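## Task

Get every pill into the Tuesday compartment of the pill box; pills that stay there only because the robot is holding or blocking them do not count. At the end, open the gripper and withdraw the arm.

## Robot and tools

Robot: two arms, left_arm and right_arm, each with a parallel two-finger gripper and a wrist camera. The left arm's base is near (0, +0.325, +0.006) m and the right arm's near (+0.004, -0.287, +0.008) m.

Scene frame: the origin sits at table height, midway between the arms, a few centimetres behind the near edge of the table. +x points out over the table, +y points toward the left arm, +z points up. The arm names are labels only and do not match the left or right side of any camera image.

Gripper frame: the fingers extend along the gripper's +z and close along its y. The reported end_effector_position is the point between the finger pads, about 1 cm short of the tips.

Row layout: every motion command is built from a row of 14 numbers, each in [-1, 1]. The first 7 belong to left_arm in the order dx, dy, dz, rx, ry, rz, opening; the next 7 are the same for right_arm. Always send all 14, even when one arm should stay still.
- dx, dy, dz and rx, ry, rz are offsets, not poses. They are expressed in that gripper's own axes and measured from its pose at the start of the action. A value of 1.0 equals 0.6 m of translation or 180 degrees of rotation. rx, ry, rz together form a single rotation vector.
- opening is absolute: +1 is fully open (0.093 m) and -1 is closed.

execute_actions(actions): a list of actions, run in order. Each action is a table of up to 15 rows, and each row lasts one step of 1/30 s. If a table has fewer than 15 rows, its final row repeats until 15 steps have run, so every action lasts 0.5 s. Every row is an offset from the pose at the start of that action, not from the row before it. For the first action in a call, the start is the last pose reported in this scene. An empty list only returns the current state and images. On each step the commanded pose is clipped to within 70 mm and 16 degrees of the measured pose, so a large offset can take several actions to reach.

move(target, speed, blocking): drives each gripper in a straight line toward the pose in target. target is one 14-number row, offset from the last pose a result reported. speed is in m/s, from 0.002 to 0.5, default 0.25, and turning runs at up to twice that in rad/s. Both arms finish together, within 0.5 to 10 s. Paths do not avoid obstacles or the other arm, and a gripper can lag, drift, or overshoot the speed. Faster moves and targets set further past a contact make the contact harder. The opening is applied when the move starts. With blocking=false the result comes back after 0.5 s while the arm keeps moving. Until a result shows the move has ended, you must call wait or stop before sending other motion. A move's result adds a "move:" line. It gives the ending (done, off_target, moving, held, fault) and any limits that applied: paced means the command was clipped, and held means a check blocked some steps, after which the arm may speed up sharply. It also gives each gripper's distance from its target.

Other tools:
- wait(seconds, 0 to 10) lets the scene run with each arm holding its last command.
- stop() brakes a running move; the arm needs room to brake.
- zoom_image(camera, region=[x0,y0,x1,y1]) returns a magnified crop of at most 504x504 pixels. Cameras are cam_head_left, cam_head_right, cam_high, cam_low, cam_left_wrist and cam_right_wrist, each 504x504.
- read_manual(section) returns only licence texts.
- finished_scene(scene) ends scene 1 or 2 and reports whether the task was met. It cannot be undone, and its result gives the next task.

Reading results: the state line gives each gripper's position in metres and its orientation quaternion (wxyz) in the scene frame. Reported positions can be off, especially at long reach. "Hand target" is the pose the controller is currently heading for. "pose unreachable" means a clearance check changed or blocked an arm's command. grip_measured is the finger motor position on the opening scale. The pads meet near -0.94, and each millimetre of object width adds about 0.0208. Each gripper also has a fixed bias of up to 0.02. Because the fingers are spring-coupled, the reading keeps moving after the pads touch, so it barely shows contact. To keep a hold, keep sending the same closing value. The last Joint positions value is the finger gap in metres, valid only while nothing blocks the fingers. FAULT and MOTOR HOT lines report stops and heating.

Cautions:
- Joint friction can leave a gripper up to about 31 mm from its command, and commands smaller than that may do nothing.
- Nothing may leave the table.
- Do not hit or press the arms into each other. Watch the bar and plate behind the bases, which can stand up to 3 cm above the table.
- Avoid drops, slams and hard presses.
- Holding loads heats the motors: 90 °C pauses the arm and 100 °C makes it fall.
- Occasional disturbances may pull on a held part or nudge loose objects.
- Planning time passes in the simulation while the arms hold their last command.


Each tool is called as name(argument=value, ...) on one line, values as JSON.

## Session

execute_actions(actions=[])

Scene clock: 0.00 s.
left_arm: end_effector_position=(+0.4512, +0.5089, +0.1190) grip_measured=+1.000 end_effector_quat_wxyz=(+0.554, -0.508, +0.606, +0.261) | right_arm: end_effector_position=(+0.4449, -0.1414, +0.2471) grip_measured=+1.000 end_effector_quat_wxyz=(+0.193, -0.559, +0.806, -0.044)
Joint positions: left_arm=[ 0.071  1.941  1.027  0.446 -0.97  -0.7    0.093] | right_arm=[ 0.325  2.092  2.333 -1.424 -0.015 -0.894  0.093]
Joint velocities: left_arm=[ 0.002  0.012 -0.012  0.037  0.051  0.051  0.   ] | right_arm=[-0.012 -0.017 -0.007 -0.037 -0.037 -0.037  0.   ]
Hand target (left_arm): +0.451, +0.509, +0.119; +0.554, -0.508, +0.606, +0.261
Hand target (right_arm): +0.445, -0.141, +0.247; +0.193, -0.559, +0.806, -0.044

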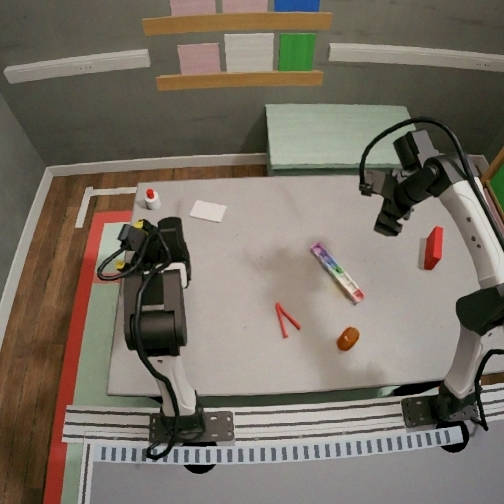

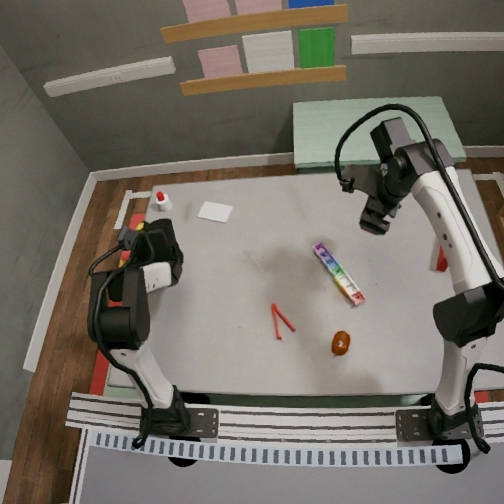

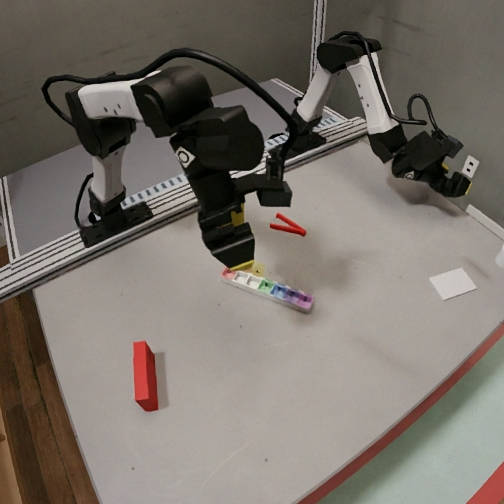

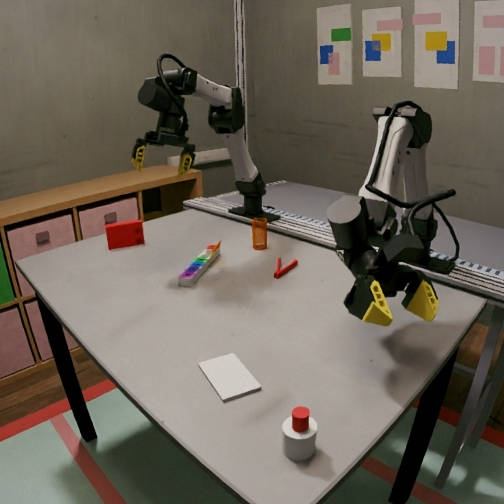

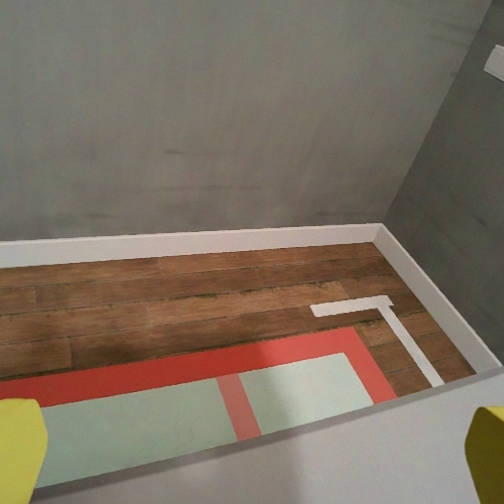

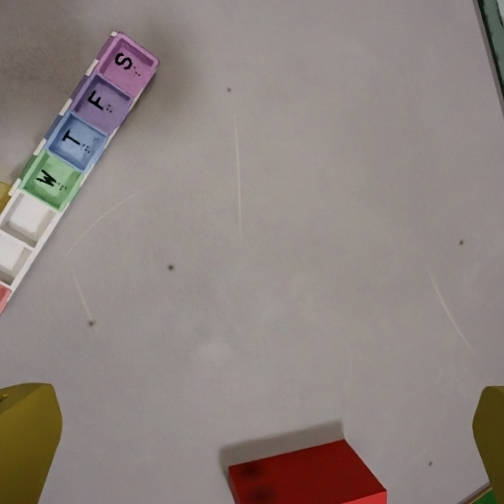

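zoom_image(camera="cam_head_left", region=[260, 230, 400, 370])

zoom_image(camera="cam_low", region=[160, 200, 320, 300])

zoom_image(camera="cam_high", region=[200, 200, 340, 330])

Region (260, 230, 400, 370) of cam_head_left's 504x504 image, scaled by 3.600, with more detail than that image has.

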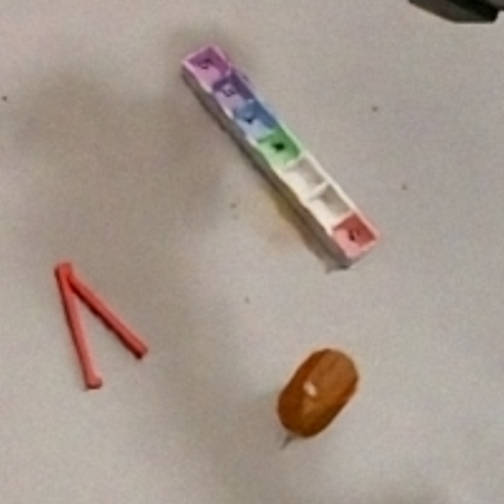

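Region (160, 200, 320, 300) of cam_low's 504x504 image, scaled by 3.150, with more detail than that image has; it fills the top 315 rows of this view, and the rest is white.

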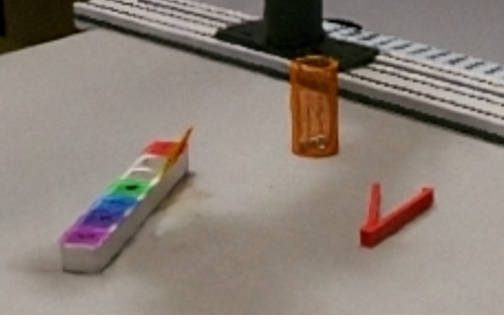

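Region (200, 200, 340, 330) of cam_high's 504x504 image, scaled by 3.600, with more detail than that image has; it fills the top 468 rows of this view, and the rest is white.

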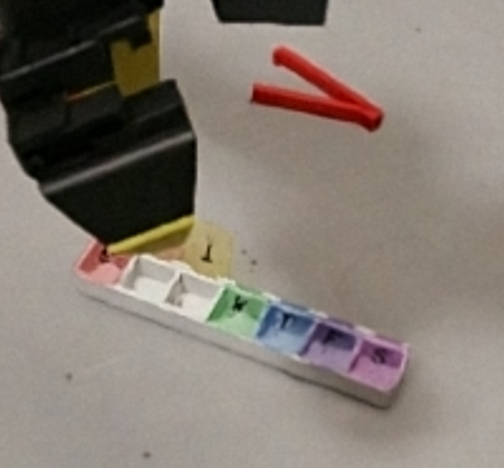

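move(target=[0,0,0,0,0,0,1,0.085,0.447,0.031,-0.030,-0.086,0.150,0.5])

Scene clock: 94.63 s.
left_arm: end_effector_position=(+0.4512, +0.5089, +0.1190) grip_measured=+1.000 end_effector_quat_wxyz=(+0.554, -0.508, +0.606, +0.261) | right_arm: end_effector_position=(+0.2001, -0.0822, +0.1414) grip_measured=+0.502 end_effector_quat_wxyz=(+0.271, -0.369, +0.882, +0.112)
Joint positions: left_arm=[ 0.071  1.941  1.027  0.446 -0.97  -0.7    0.093] | right_arm=[ 0.828  1.099  0.794 -0.683  0.022  0.019  0.069]
Joint velocities: left_arm=[-0.002 -0.007  0.002 -0.066 -0.007  0.022  0.   ] | right_arm=[-0.007  0.002  0.012 -0.007  0.081 -0.007  0.001]
Hand target (left_arm): +0.451, +0.509, +0.119; +0.554, -0.508, +0.606, +0.261
Hand target (right_arm): +0.200, -0.082, +0.140; +0.279, -0.366, +0.881, +0.111
Off the commanded pose (left_arm): 0.000 m, 0 deg.
Off the commanded pose (right_arm): 0.004 m, 1 deg.
move: done

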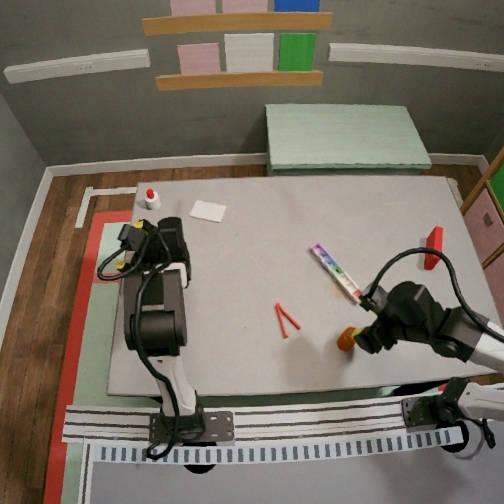

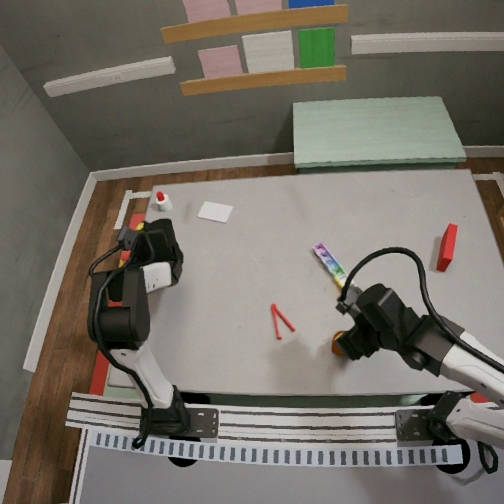

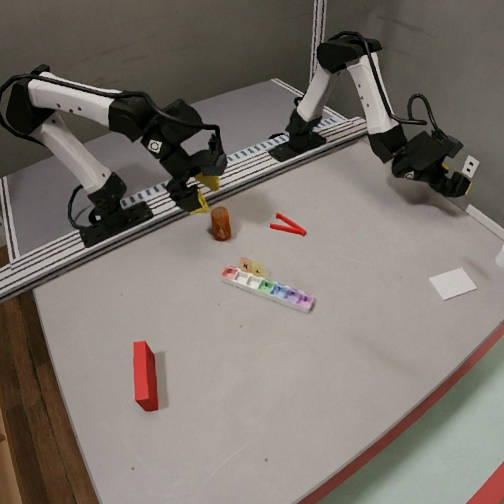

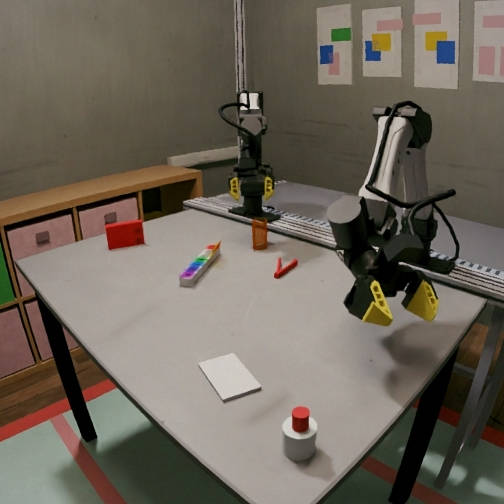

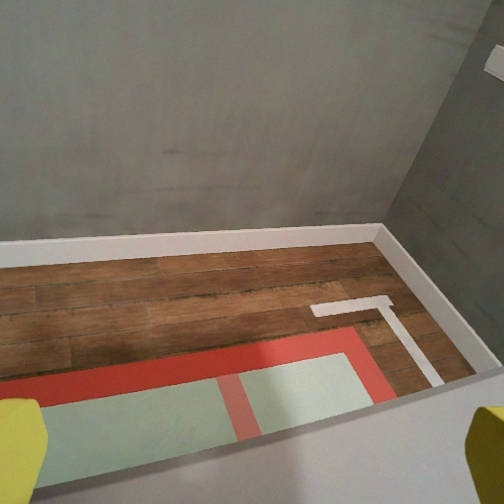

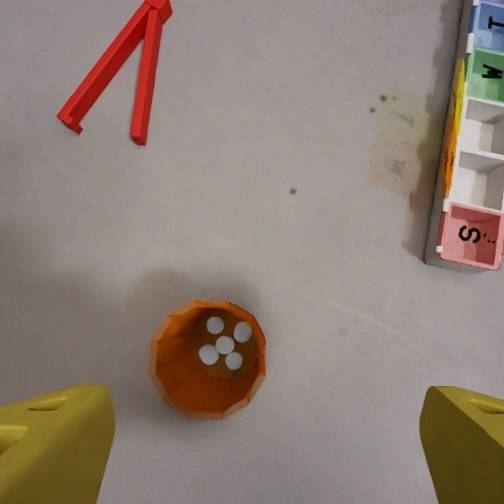

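move(target=[0,0,0,0,0,0,1,0.012,0.028,0.033,0,-0.155,0,0.7], speed=0.2)

Scene clock: 130.60 s.
left_arm: end_effector_position=(+0.4512, +0.5089, +0.1190) grip_measured=+1.000 end_effector_quat_wxyz=(+0.554, -0.508, +0.606, +0.261) | right_arm: end_effector_position=(+0.1929, -0.0659, +0.1243) grip_measured=+0.698 end_effector_quat_wxyz=(+0.474, -0.335, +0.791, +0.194)
Joint positions: left_arm=[ 0.071  1.941  1.027  0.446 -0.97  -0.7    0.093] | right_arm=[0.949 0.826 0.276 0.038 0.134 0.058 0.079]
Joint velocities: left_arm=[-0.002 -0.012 -0.002  0.11  -0.022  0.022  0.   ] | right_arm=[-0.002  0.017  0.002  0.081 -0.051 -0.037 -0.   ]
Hand target (left_arm): +0.451, +0.509, +0.119; +0.554, -0.508, +0.606, +0.261
Hand target (right_arm): +0.192, -0.067, +0.121; +0.477, -0.331, +0.791, +0.194
Off the commanded pose (left_arm): 0.000 m, 0 deg.
Off the commanded pose (right_arm): 0.004 m, 1 deg.
move: done

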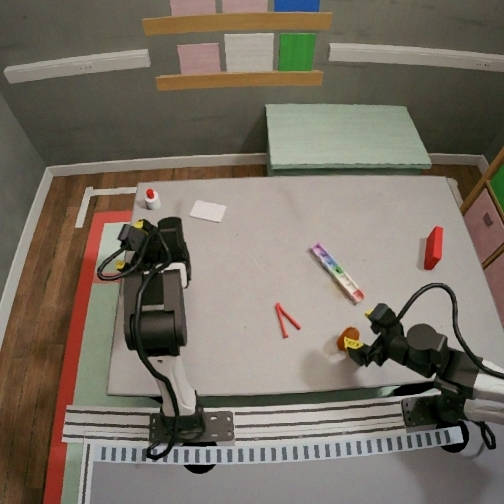

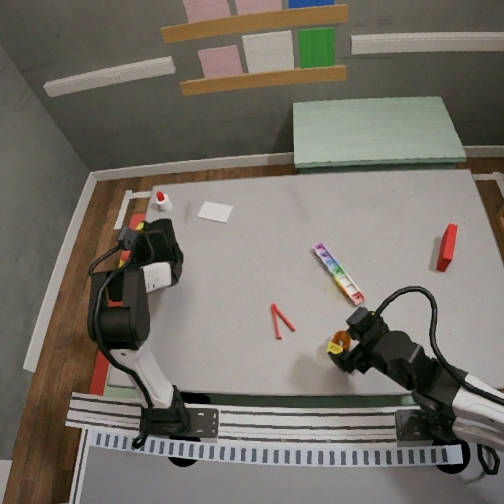

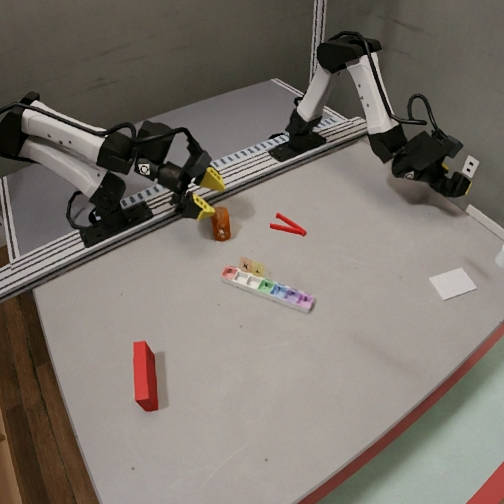

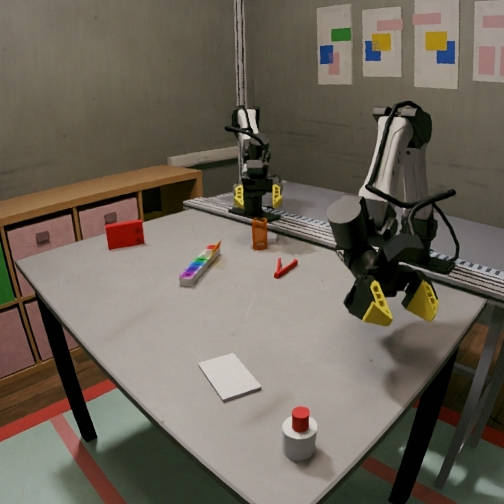

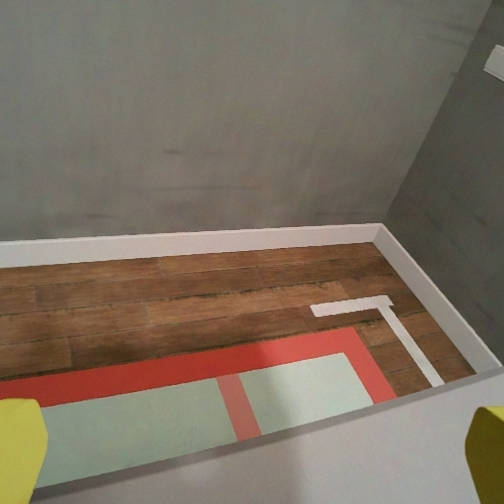

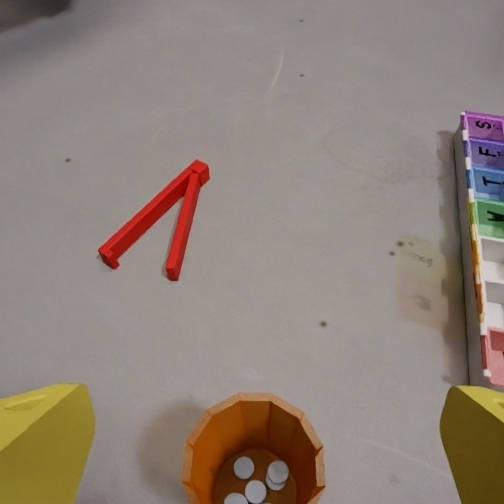

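move(target=[0,0,0,0,0,0,1,0.106,0.005,0.067,0,0,0,0.7], speed=0.1)

Scene clock: 136.83 s.
left_arm: end_effector_position=(+0.4512, +0.5089, +0.1190) grip_measured=+1.000 end_effector_quat_wxyz=(+0.554, -0.508, +0.606, +0.261) | right_arm: end_effector_position=(+0.1982, -0.0562, +0.0559) grip_measured=+0.698 end_effector_quat_wxyz=(+0.478, -0.335, +0.787, +0.198)
Joint positions: left_arm=[ 0.071  1.941  1.027  0.446 -0.97  -0.7    0.093] | right_arm=[0.953 1.287 0.083 0.704 0.135 0.058 0.079]
Joint velocities: left_arm=[ 0.007 -0.002  0.007 -0.007  0.081 -0.007  0.   ] | right_arm=[ 0.002 -0.007  0.007  0.022 -0.037  0.007  0.   ]
Hand target (left_arm): +0.451, +0.509, +0.119; +0.554, -0.508, +0.606, +0.261
Hand target (right_arm): +0.195, -0.060, +0.049; +0.474, -0.335, +0.790, +0.195
Off the commanded pose (left_arm): 0.000 m, 0 deg.
Off the commanded pose (right_arm): 0.009 m, 1 deg.
move: done

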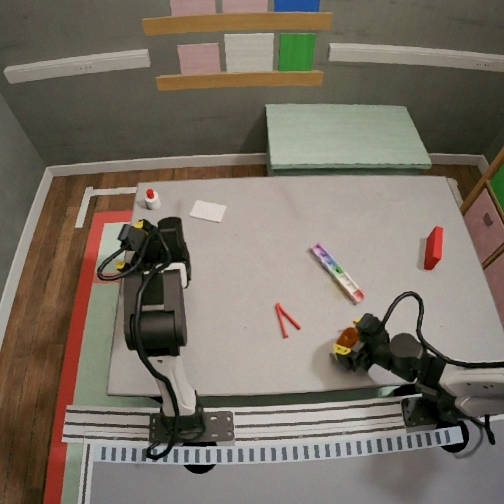

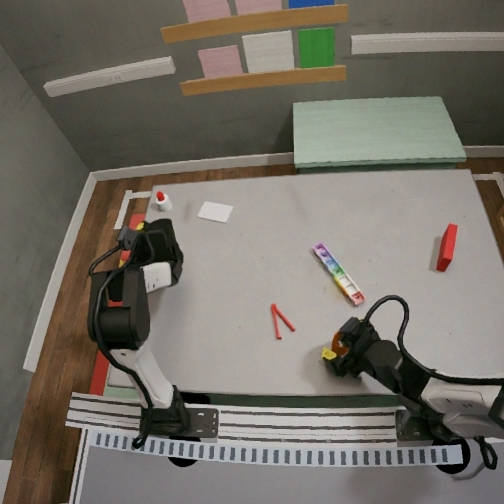

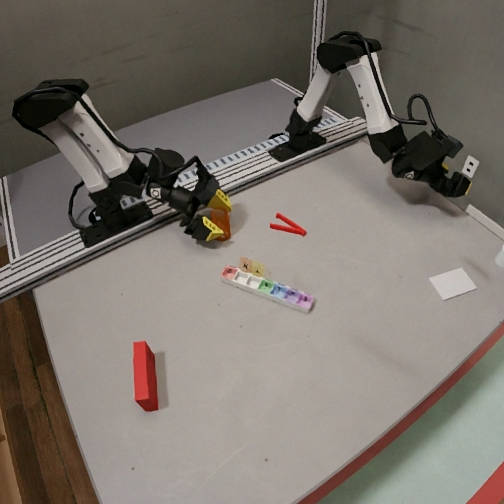

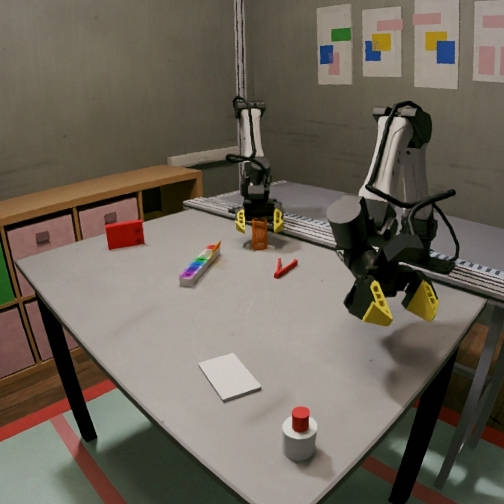

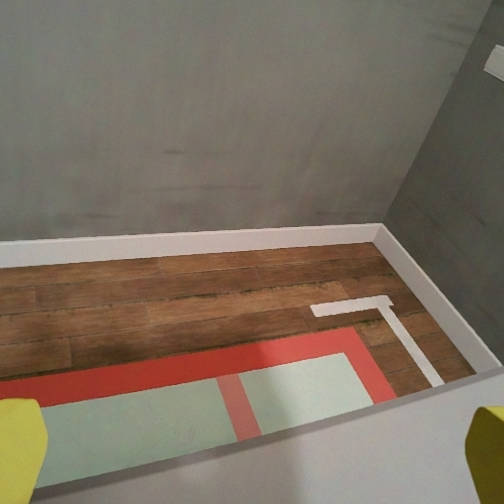

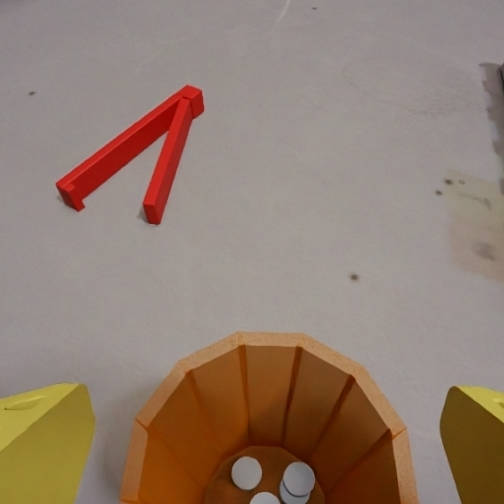

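move(target=[0,0,0,0,0,0,1,0.038,0,0.021,0,0,0,0.7], speed=0.05)

zoom_image(camera="cam_high", region=[150, 160, 270, 270])

zoom_image(camera="cam_low", region=[210, 170, 310, 270])

Scene clock: 145.50 s.
left_arm: end_effector_position=(+0.4512, +0.5089, +0.1190) grip_measured=+1.000 end_effector_quat_wxyz=(+0.554, -0.508, +0.606, +0.261) | right_arm: end_effector_position=(+0.2016, -0.0513, +0.0344) grip_measured=+0.698 end_effector_quat_wxyz=(+0.482, -0.334, +0.785, +0.200)
Joint positions: left_arm=[ 0.071  1.941  1.027  0.446 -0.97  -0.7    0.093] | right_arm=[0.953 1.575 0.059 1.024 0.135 0.058 0.079]
Joint velocities: left_arm=[ 0.002 -0.007 -0.012 -0.037 -0.066 -0.037  0.   ] | right_arm=[-0.017  0.002 -0.022  0.007  0.022 -0.007 -0.002]
Hand target (left_arm): +0.451, +0.509, +0.119; +0.554, -0.508, +0.606, +0.261
Hand target (right_arm): +0.199, -0.056, +0.030; +0.478, -0.335, +0.788, +0.198
Off the commanded pose (left_arm): 0.000 m, 0 deg.
Off the commanded pose (right_arm): 0.007 m, 1 deg.
move: done

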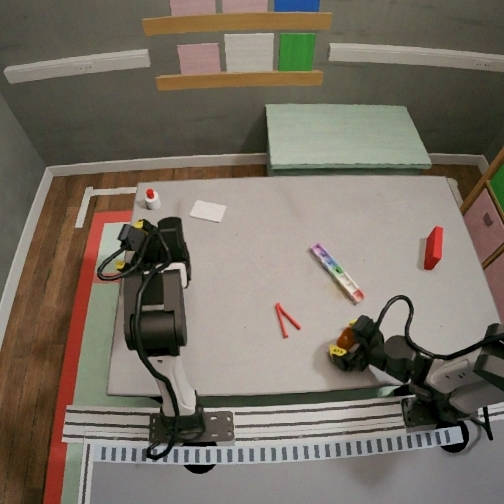

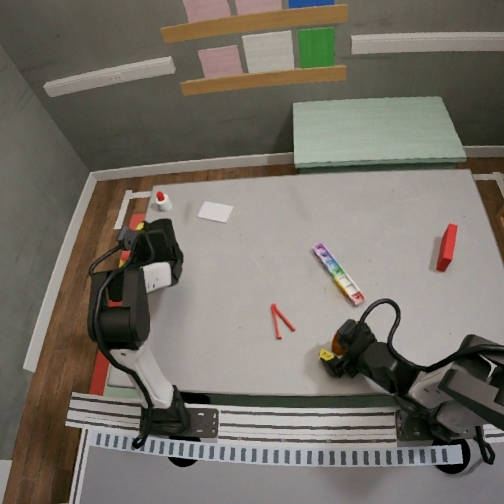

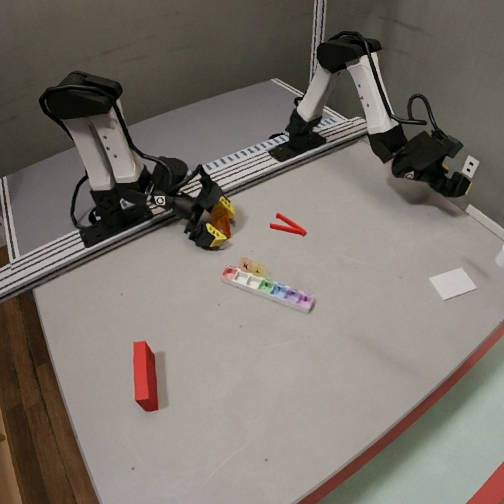

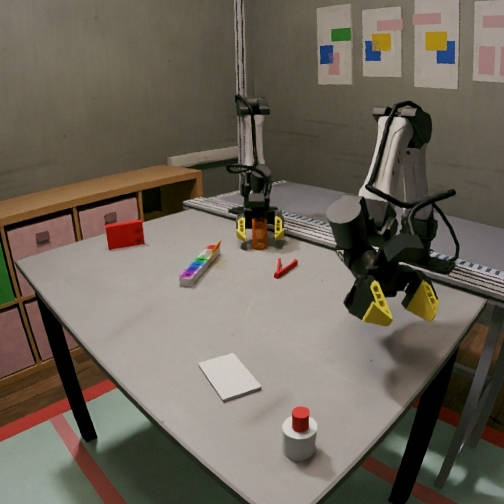

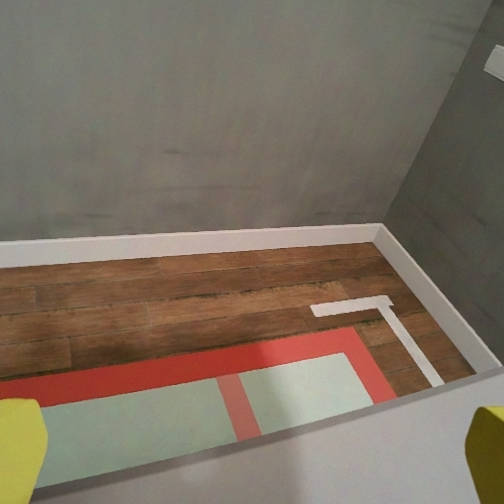

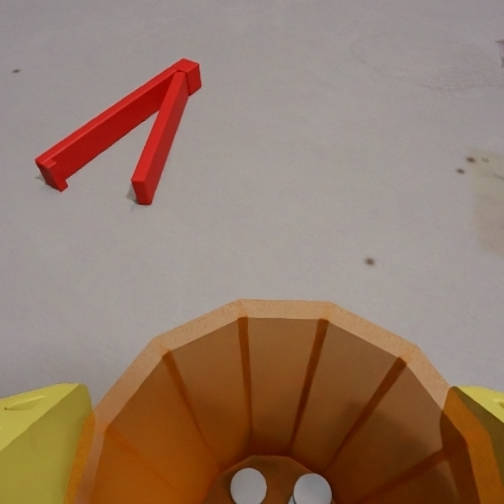

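Region (150, 160, 270, 270) of cam_high's 504x504 image, scaled by 4.200, with more detail than that image has; it fills the top 462 rows of this view, and the rest is white.

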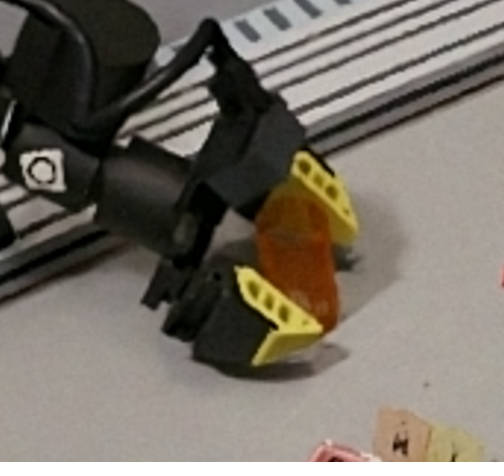

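Region (210, 170, 310, 270) of cam_low's 504x504 image, scaled by 5.040, with more detail than that image has.

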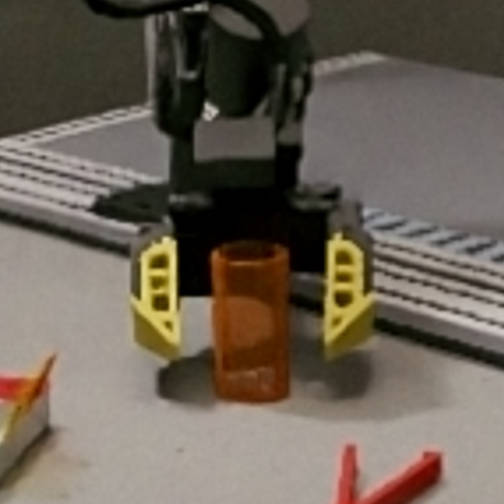

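execute_actions(actions=[[[0,0,0,0,0,0,1,0,0,0,0,0,0,-0.3]],[[0,0,0,0,0,0,1,0,0,0,0,0,0,-0.3]]])

Scene clock: 171.67 s.
left_arm: end_effector_position=(+0.4512, +0.5089, +0.1190) grip_measured=+1.000 end_effector_quat_wxyz=(+0.554, -0.508, +0.606, +0.261) | right_arm: end_effector_position=(+0.2018, -0.0511, +0.0350) grip_measured=-0.250 end_effector_quat_wxyz=(+0.483, -0.333, +0.785, +0.200)
Joint positions: left_arm=[ 0.071  1.941  1.027  0.446 -0.97  -0.7    0.093] | right_arm=[0.953 1.575 0.059 1.027 0.135 0.058 0.033]
Joint velocities: left_arm=[ 0.012 -0.002 -0.002 -0.007 -0.022 -0.095  0.   ] | right_arm=[-0.002  0.002  0.007 -0.007 -0.022  0.037  0.001]
Hand target (left_arm): +0.451, +0.509, +0.119; +0.554, -0.508, +0.606, +0.261
Hand target (right_arm): +0.202, -0.051, +0.035; +0.483, -0.333, +0.785, +0.200
Off the commanded pose (left_arm): 0.000 m, 0 deg.
Off the commanded pose (right_arm): 0.000 m, 0 deg.

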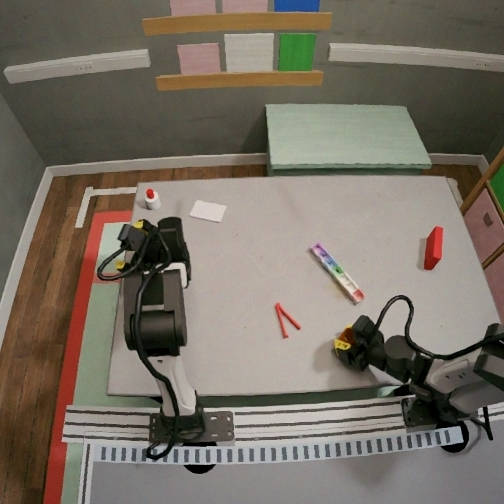

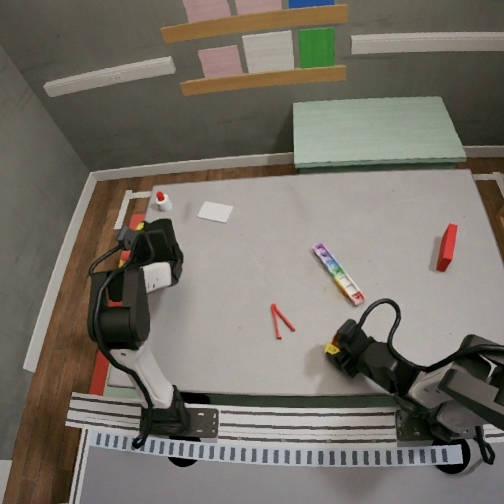

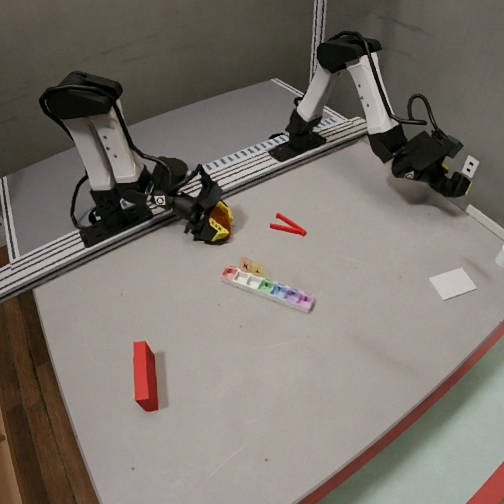

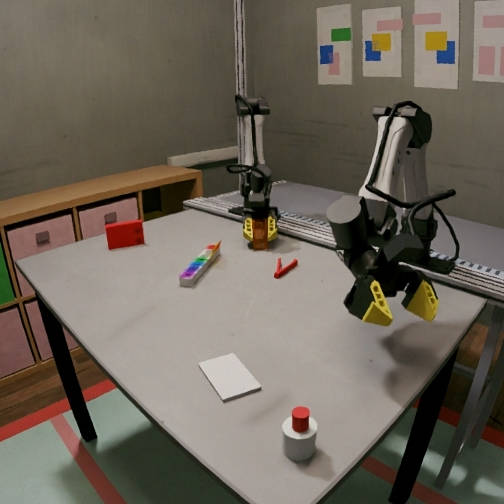

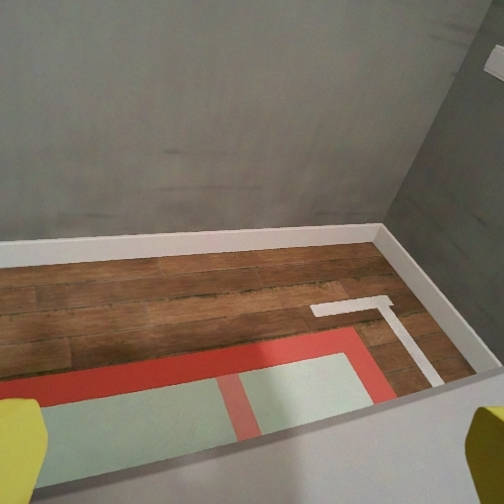

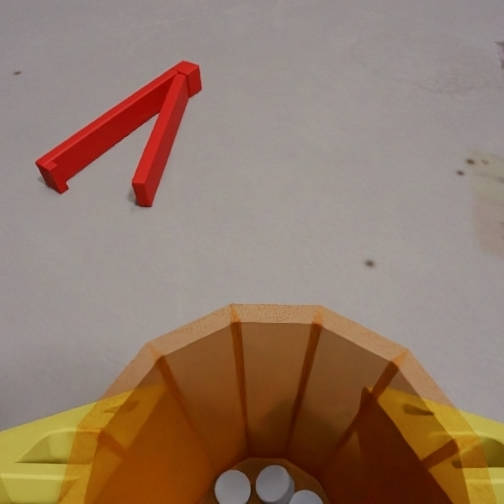

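move(target=[0,0,0,0,0,0,1,-0.111,0,-0.05,0,0,0,-0.3], speed=0.15)

move(target=[0,0,0,0,0,0,1,-0.053,-0.468,0.104,0.148,0,0.076,-0.3], speed=0.2)

Scene clock: 181.30 s.
left_arm: end_effector_position=(+0.4512, +0.5089, +0.1190) grip_measured=+1.000 end_effector_quat_wxyz=(+0.554, -0.508, +0.606, +0.261) | right_arm: end_effector_position=(+0.2010, -0.0525, +0.1006) grip_measured=-0.250 end_effector_quat_wxyz=(+0.479, -0.335, +0.787, +0.198)
Joint positions: left_arm=[ 0.071  1.941  1.027  0.446 -0.97  -0.7    0.093] | right_arm=[0.953 1.018 0.216 0.304 0.135 0.058 0.033]
Joint velocities: left_arm=[-0.012  0.007 -0.002 -0.022  0.022  0.037  0.   ] | right_arm=[ 0.007  0.007 -0.002 -0.007 -0.007 -0.007  0.   ]
Hand target (left_arm): +0.451, +0.509, +0.119; +0.554, -0.508, +0.606, +0.261
Hand target (right_arm): +0.204, -0.049, +0.108; +0.483, -0.333, +0.785, +0.200
Off the commanded pose (left_arm): 0.000 m, 0 deg.
Off the commanded pose (right_arm): 0.009 m, 1 deg.
move: done

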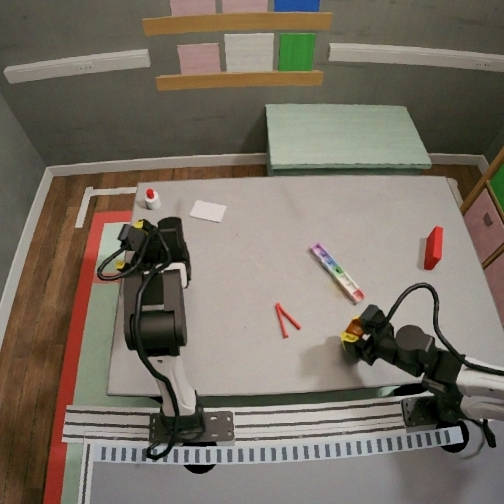

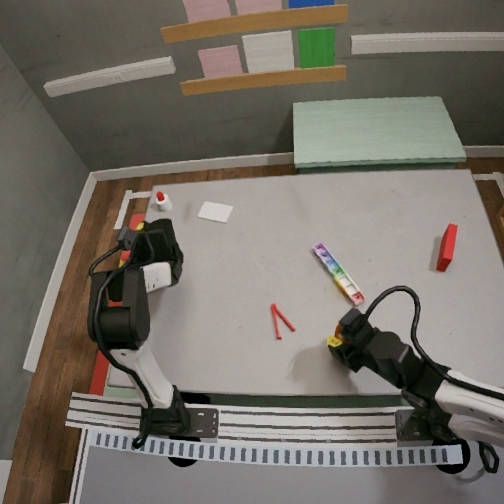

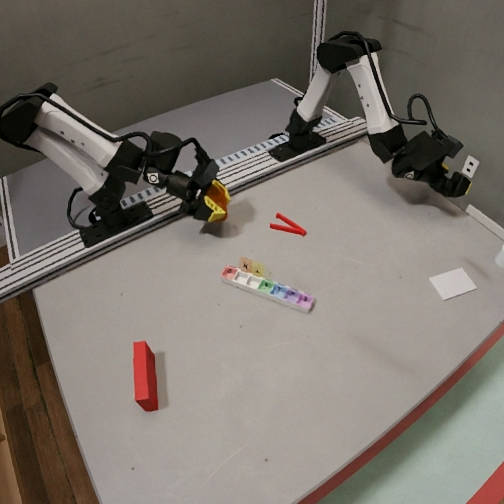

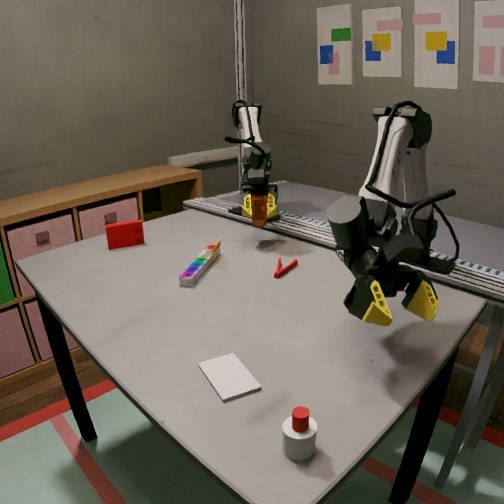

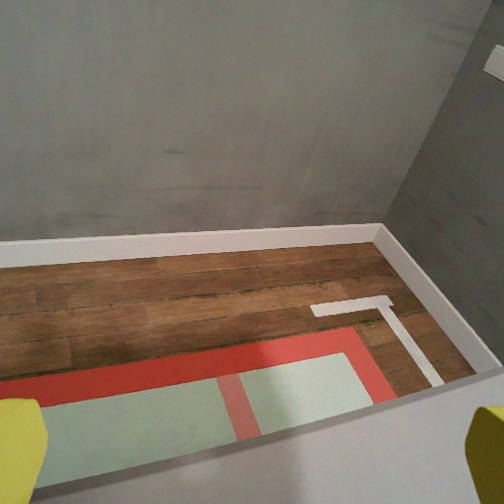

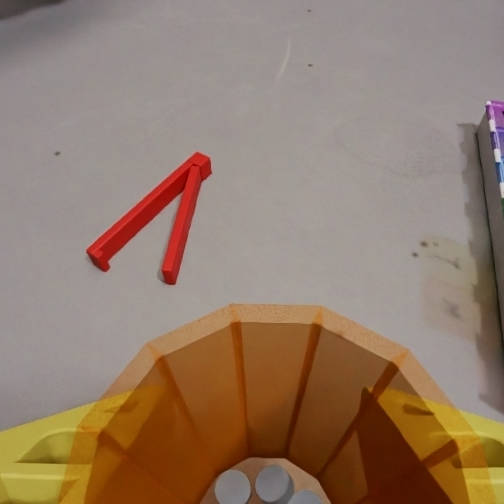

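Scene clock: 183.13 s.
left_arm: end_effector_position=(+0.4512, +0.5089, +0.1190) grip_measured=+1.000 end_effector_quat_wxyz=(+0.554, -0.508, +0.606, +0.261) | right_arm: end_effector_position=(+0.4415, -0.1989, +0.0912) grip_measured=-0.250 end_effector_quat_wxyz=(+0.501, -0.122, +0.854, +0.072)
Joint positions: left_arm=[ 0.071  1.941  1.027  0.446 -0.97  -0.7    0.093] | right_arm=[ 0.169  1.706  0.7    0.486 -0.102 -0.07   0.033]
Joint velocities: left_arm=[-0.002 -0.002 -0.007 -0.037  0.066  0.022  0.   ] | right_arm=[-0.022  0.007 -0.007  0.007 -0.081 -0.007  0.001]
Hand target (left_arm): +0.451, +0.509, +0.119; +0.554, -0.508, +0.606, +0.261
Hand target (right_arm): +0.450, -0.200, +0.098; +0.513, -0.118, +0.847, +0.070
Off the commanded pose (left_arm): 0.000 m, 0 deg.
Off the commanded pose (right_arm): 0.015 m, 2 deg.
move: off_target (right_arm)

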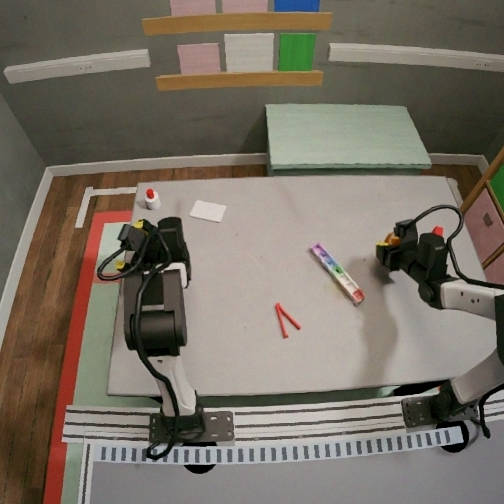

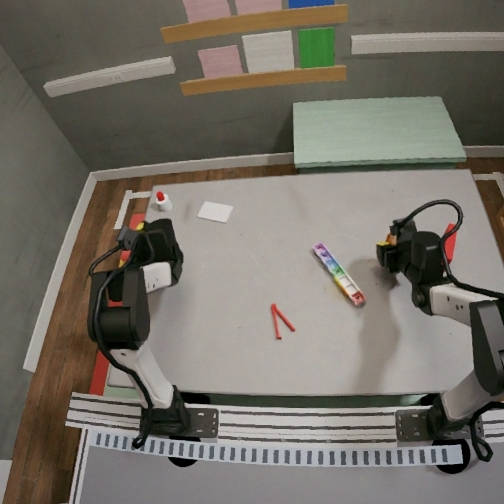

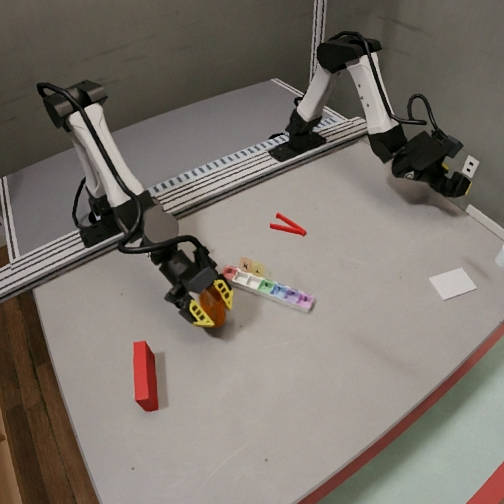

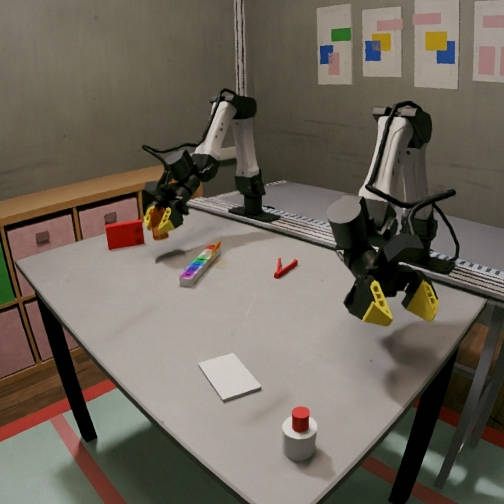

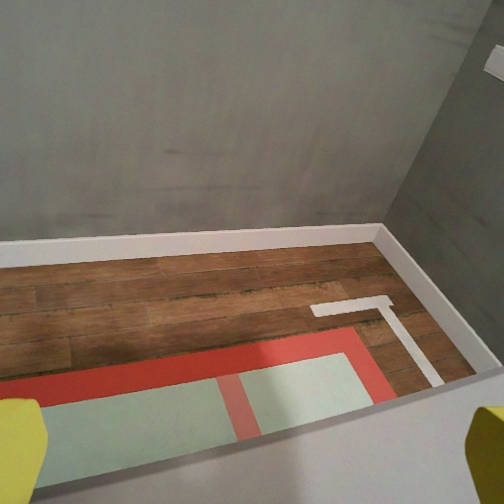

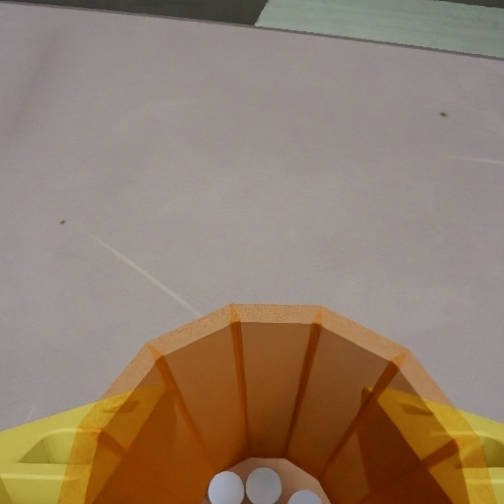

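move(target=[0,0,0,0,0,0,1,0.077,0,0.062,0,-0.015,0,-0.3], speed=0.07)

zoom_image(camera="cam_low", region=[110, 170, 230, 290])

Scene clock: 189.23 s.
left_arm: end_effector_position=(+0.4512, +0.5089, +0.1190) grip_measured=+1.000 end_effector_quat_wxyz=(+0.554, -0.508, +0.606, +0.261) | right_arm: end_effector_position=(+0.4559, -0.1960, +0.0391) grip_measured=-0.250 end_effector_quat_wxyz=(+0.524, -0.122, +0.840, +0.072)
Joint positions: left_arm=[ 0.071  1.941  1.027  0.446 -0.97  -0.7    0.093] | right_arm=[ 0.169  1.97   0.668  0.835 -0.102 -0.07   0.033]
Joint velocities: left_arm=[ 0.002 -0.017 -0.002 -0.022  0.066 -0.007  0.   ] | right_arm=[ 0.002 -0.012 -0.007  0.11   0.007 -0.037  0.   ]
Hand target (left_arm): +0.451, +0.509, +0.119; +0.554, -0.508, +0.606, +0.261
Hand target (right_arm): +0.451, -0.196, +0.033; +0.521, -0.120, +0.842, +0.074
Off the commanded pose (left_arm): 0.000 m, 0 deg.
Off the commanded pose (right_arm): 0.008 m, 1 deg.
move: done

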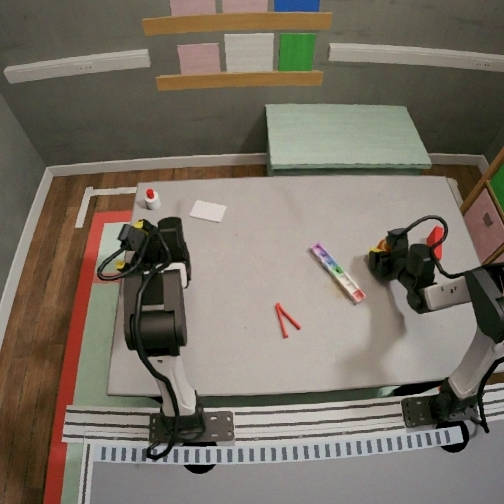

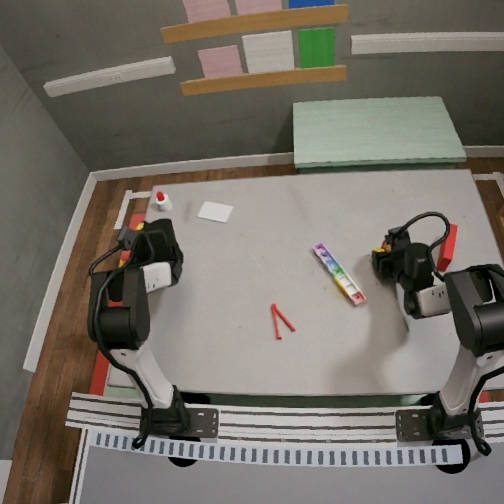

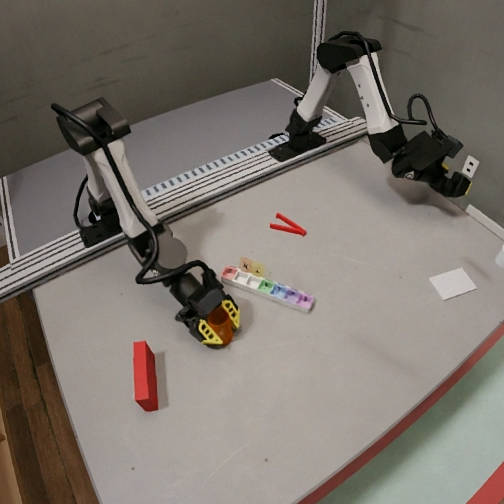

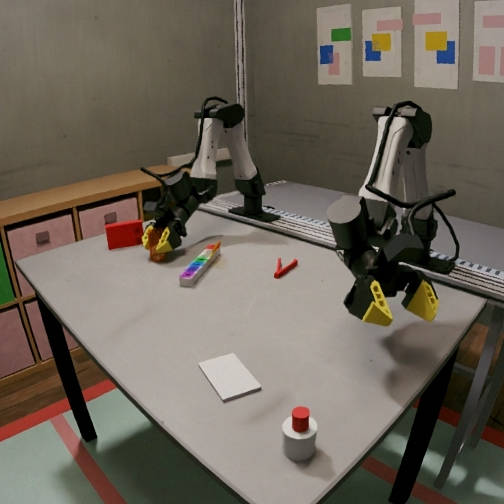

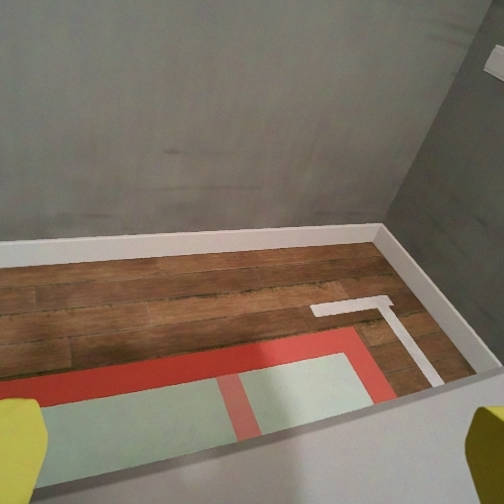

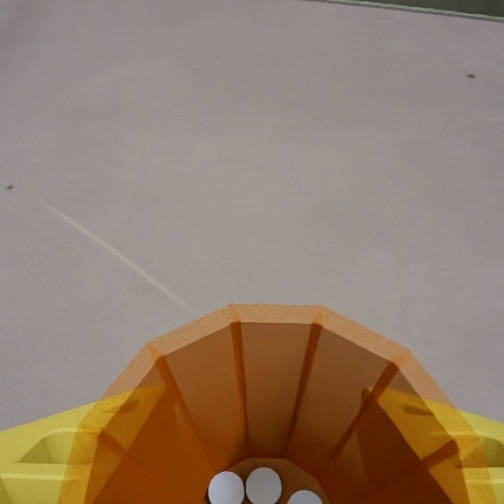

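Region (110, 170, 230, 290) of cam_low's 504x504 image, scaled by 4.200, with more detail than that image has.

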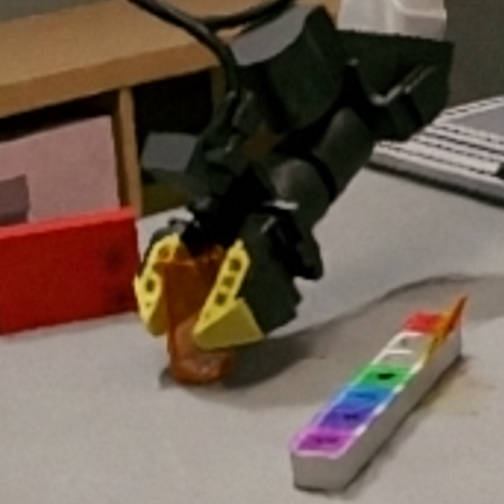

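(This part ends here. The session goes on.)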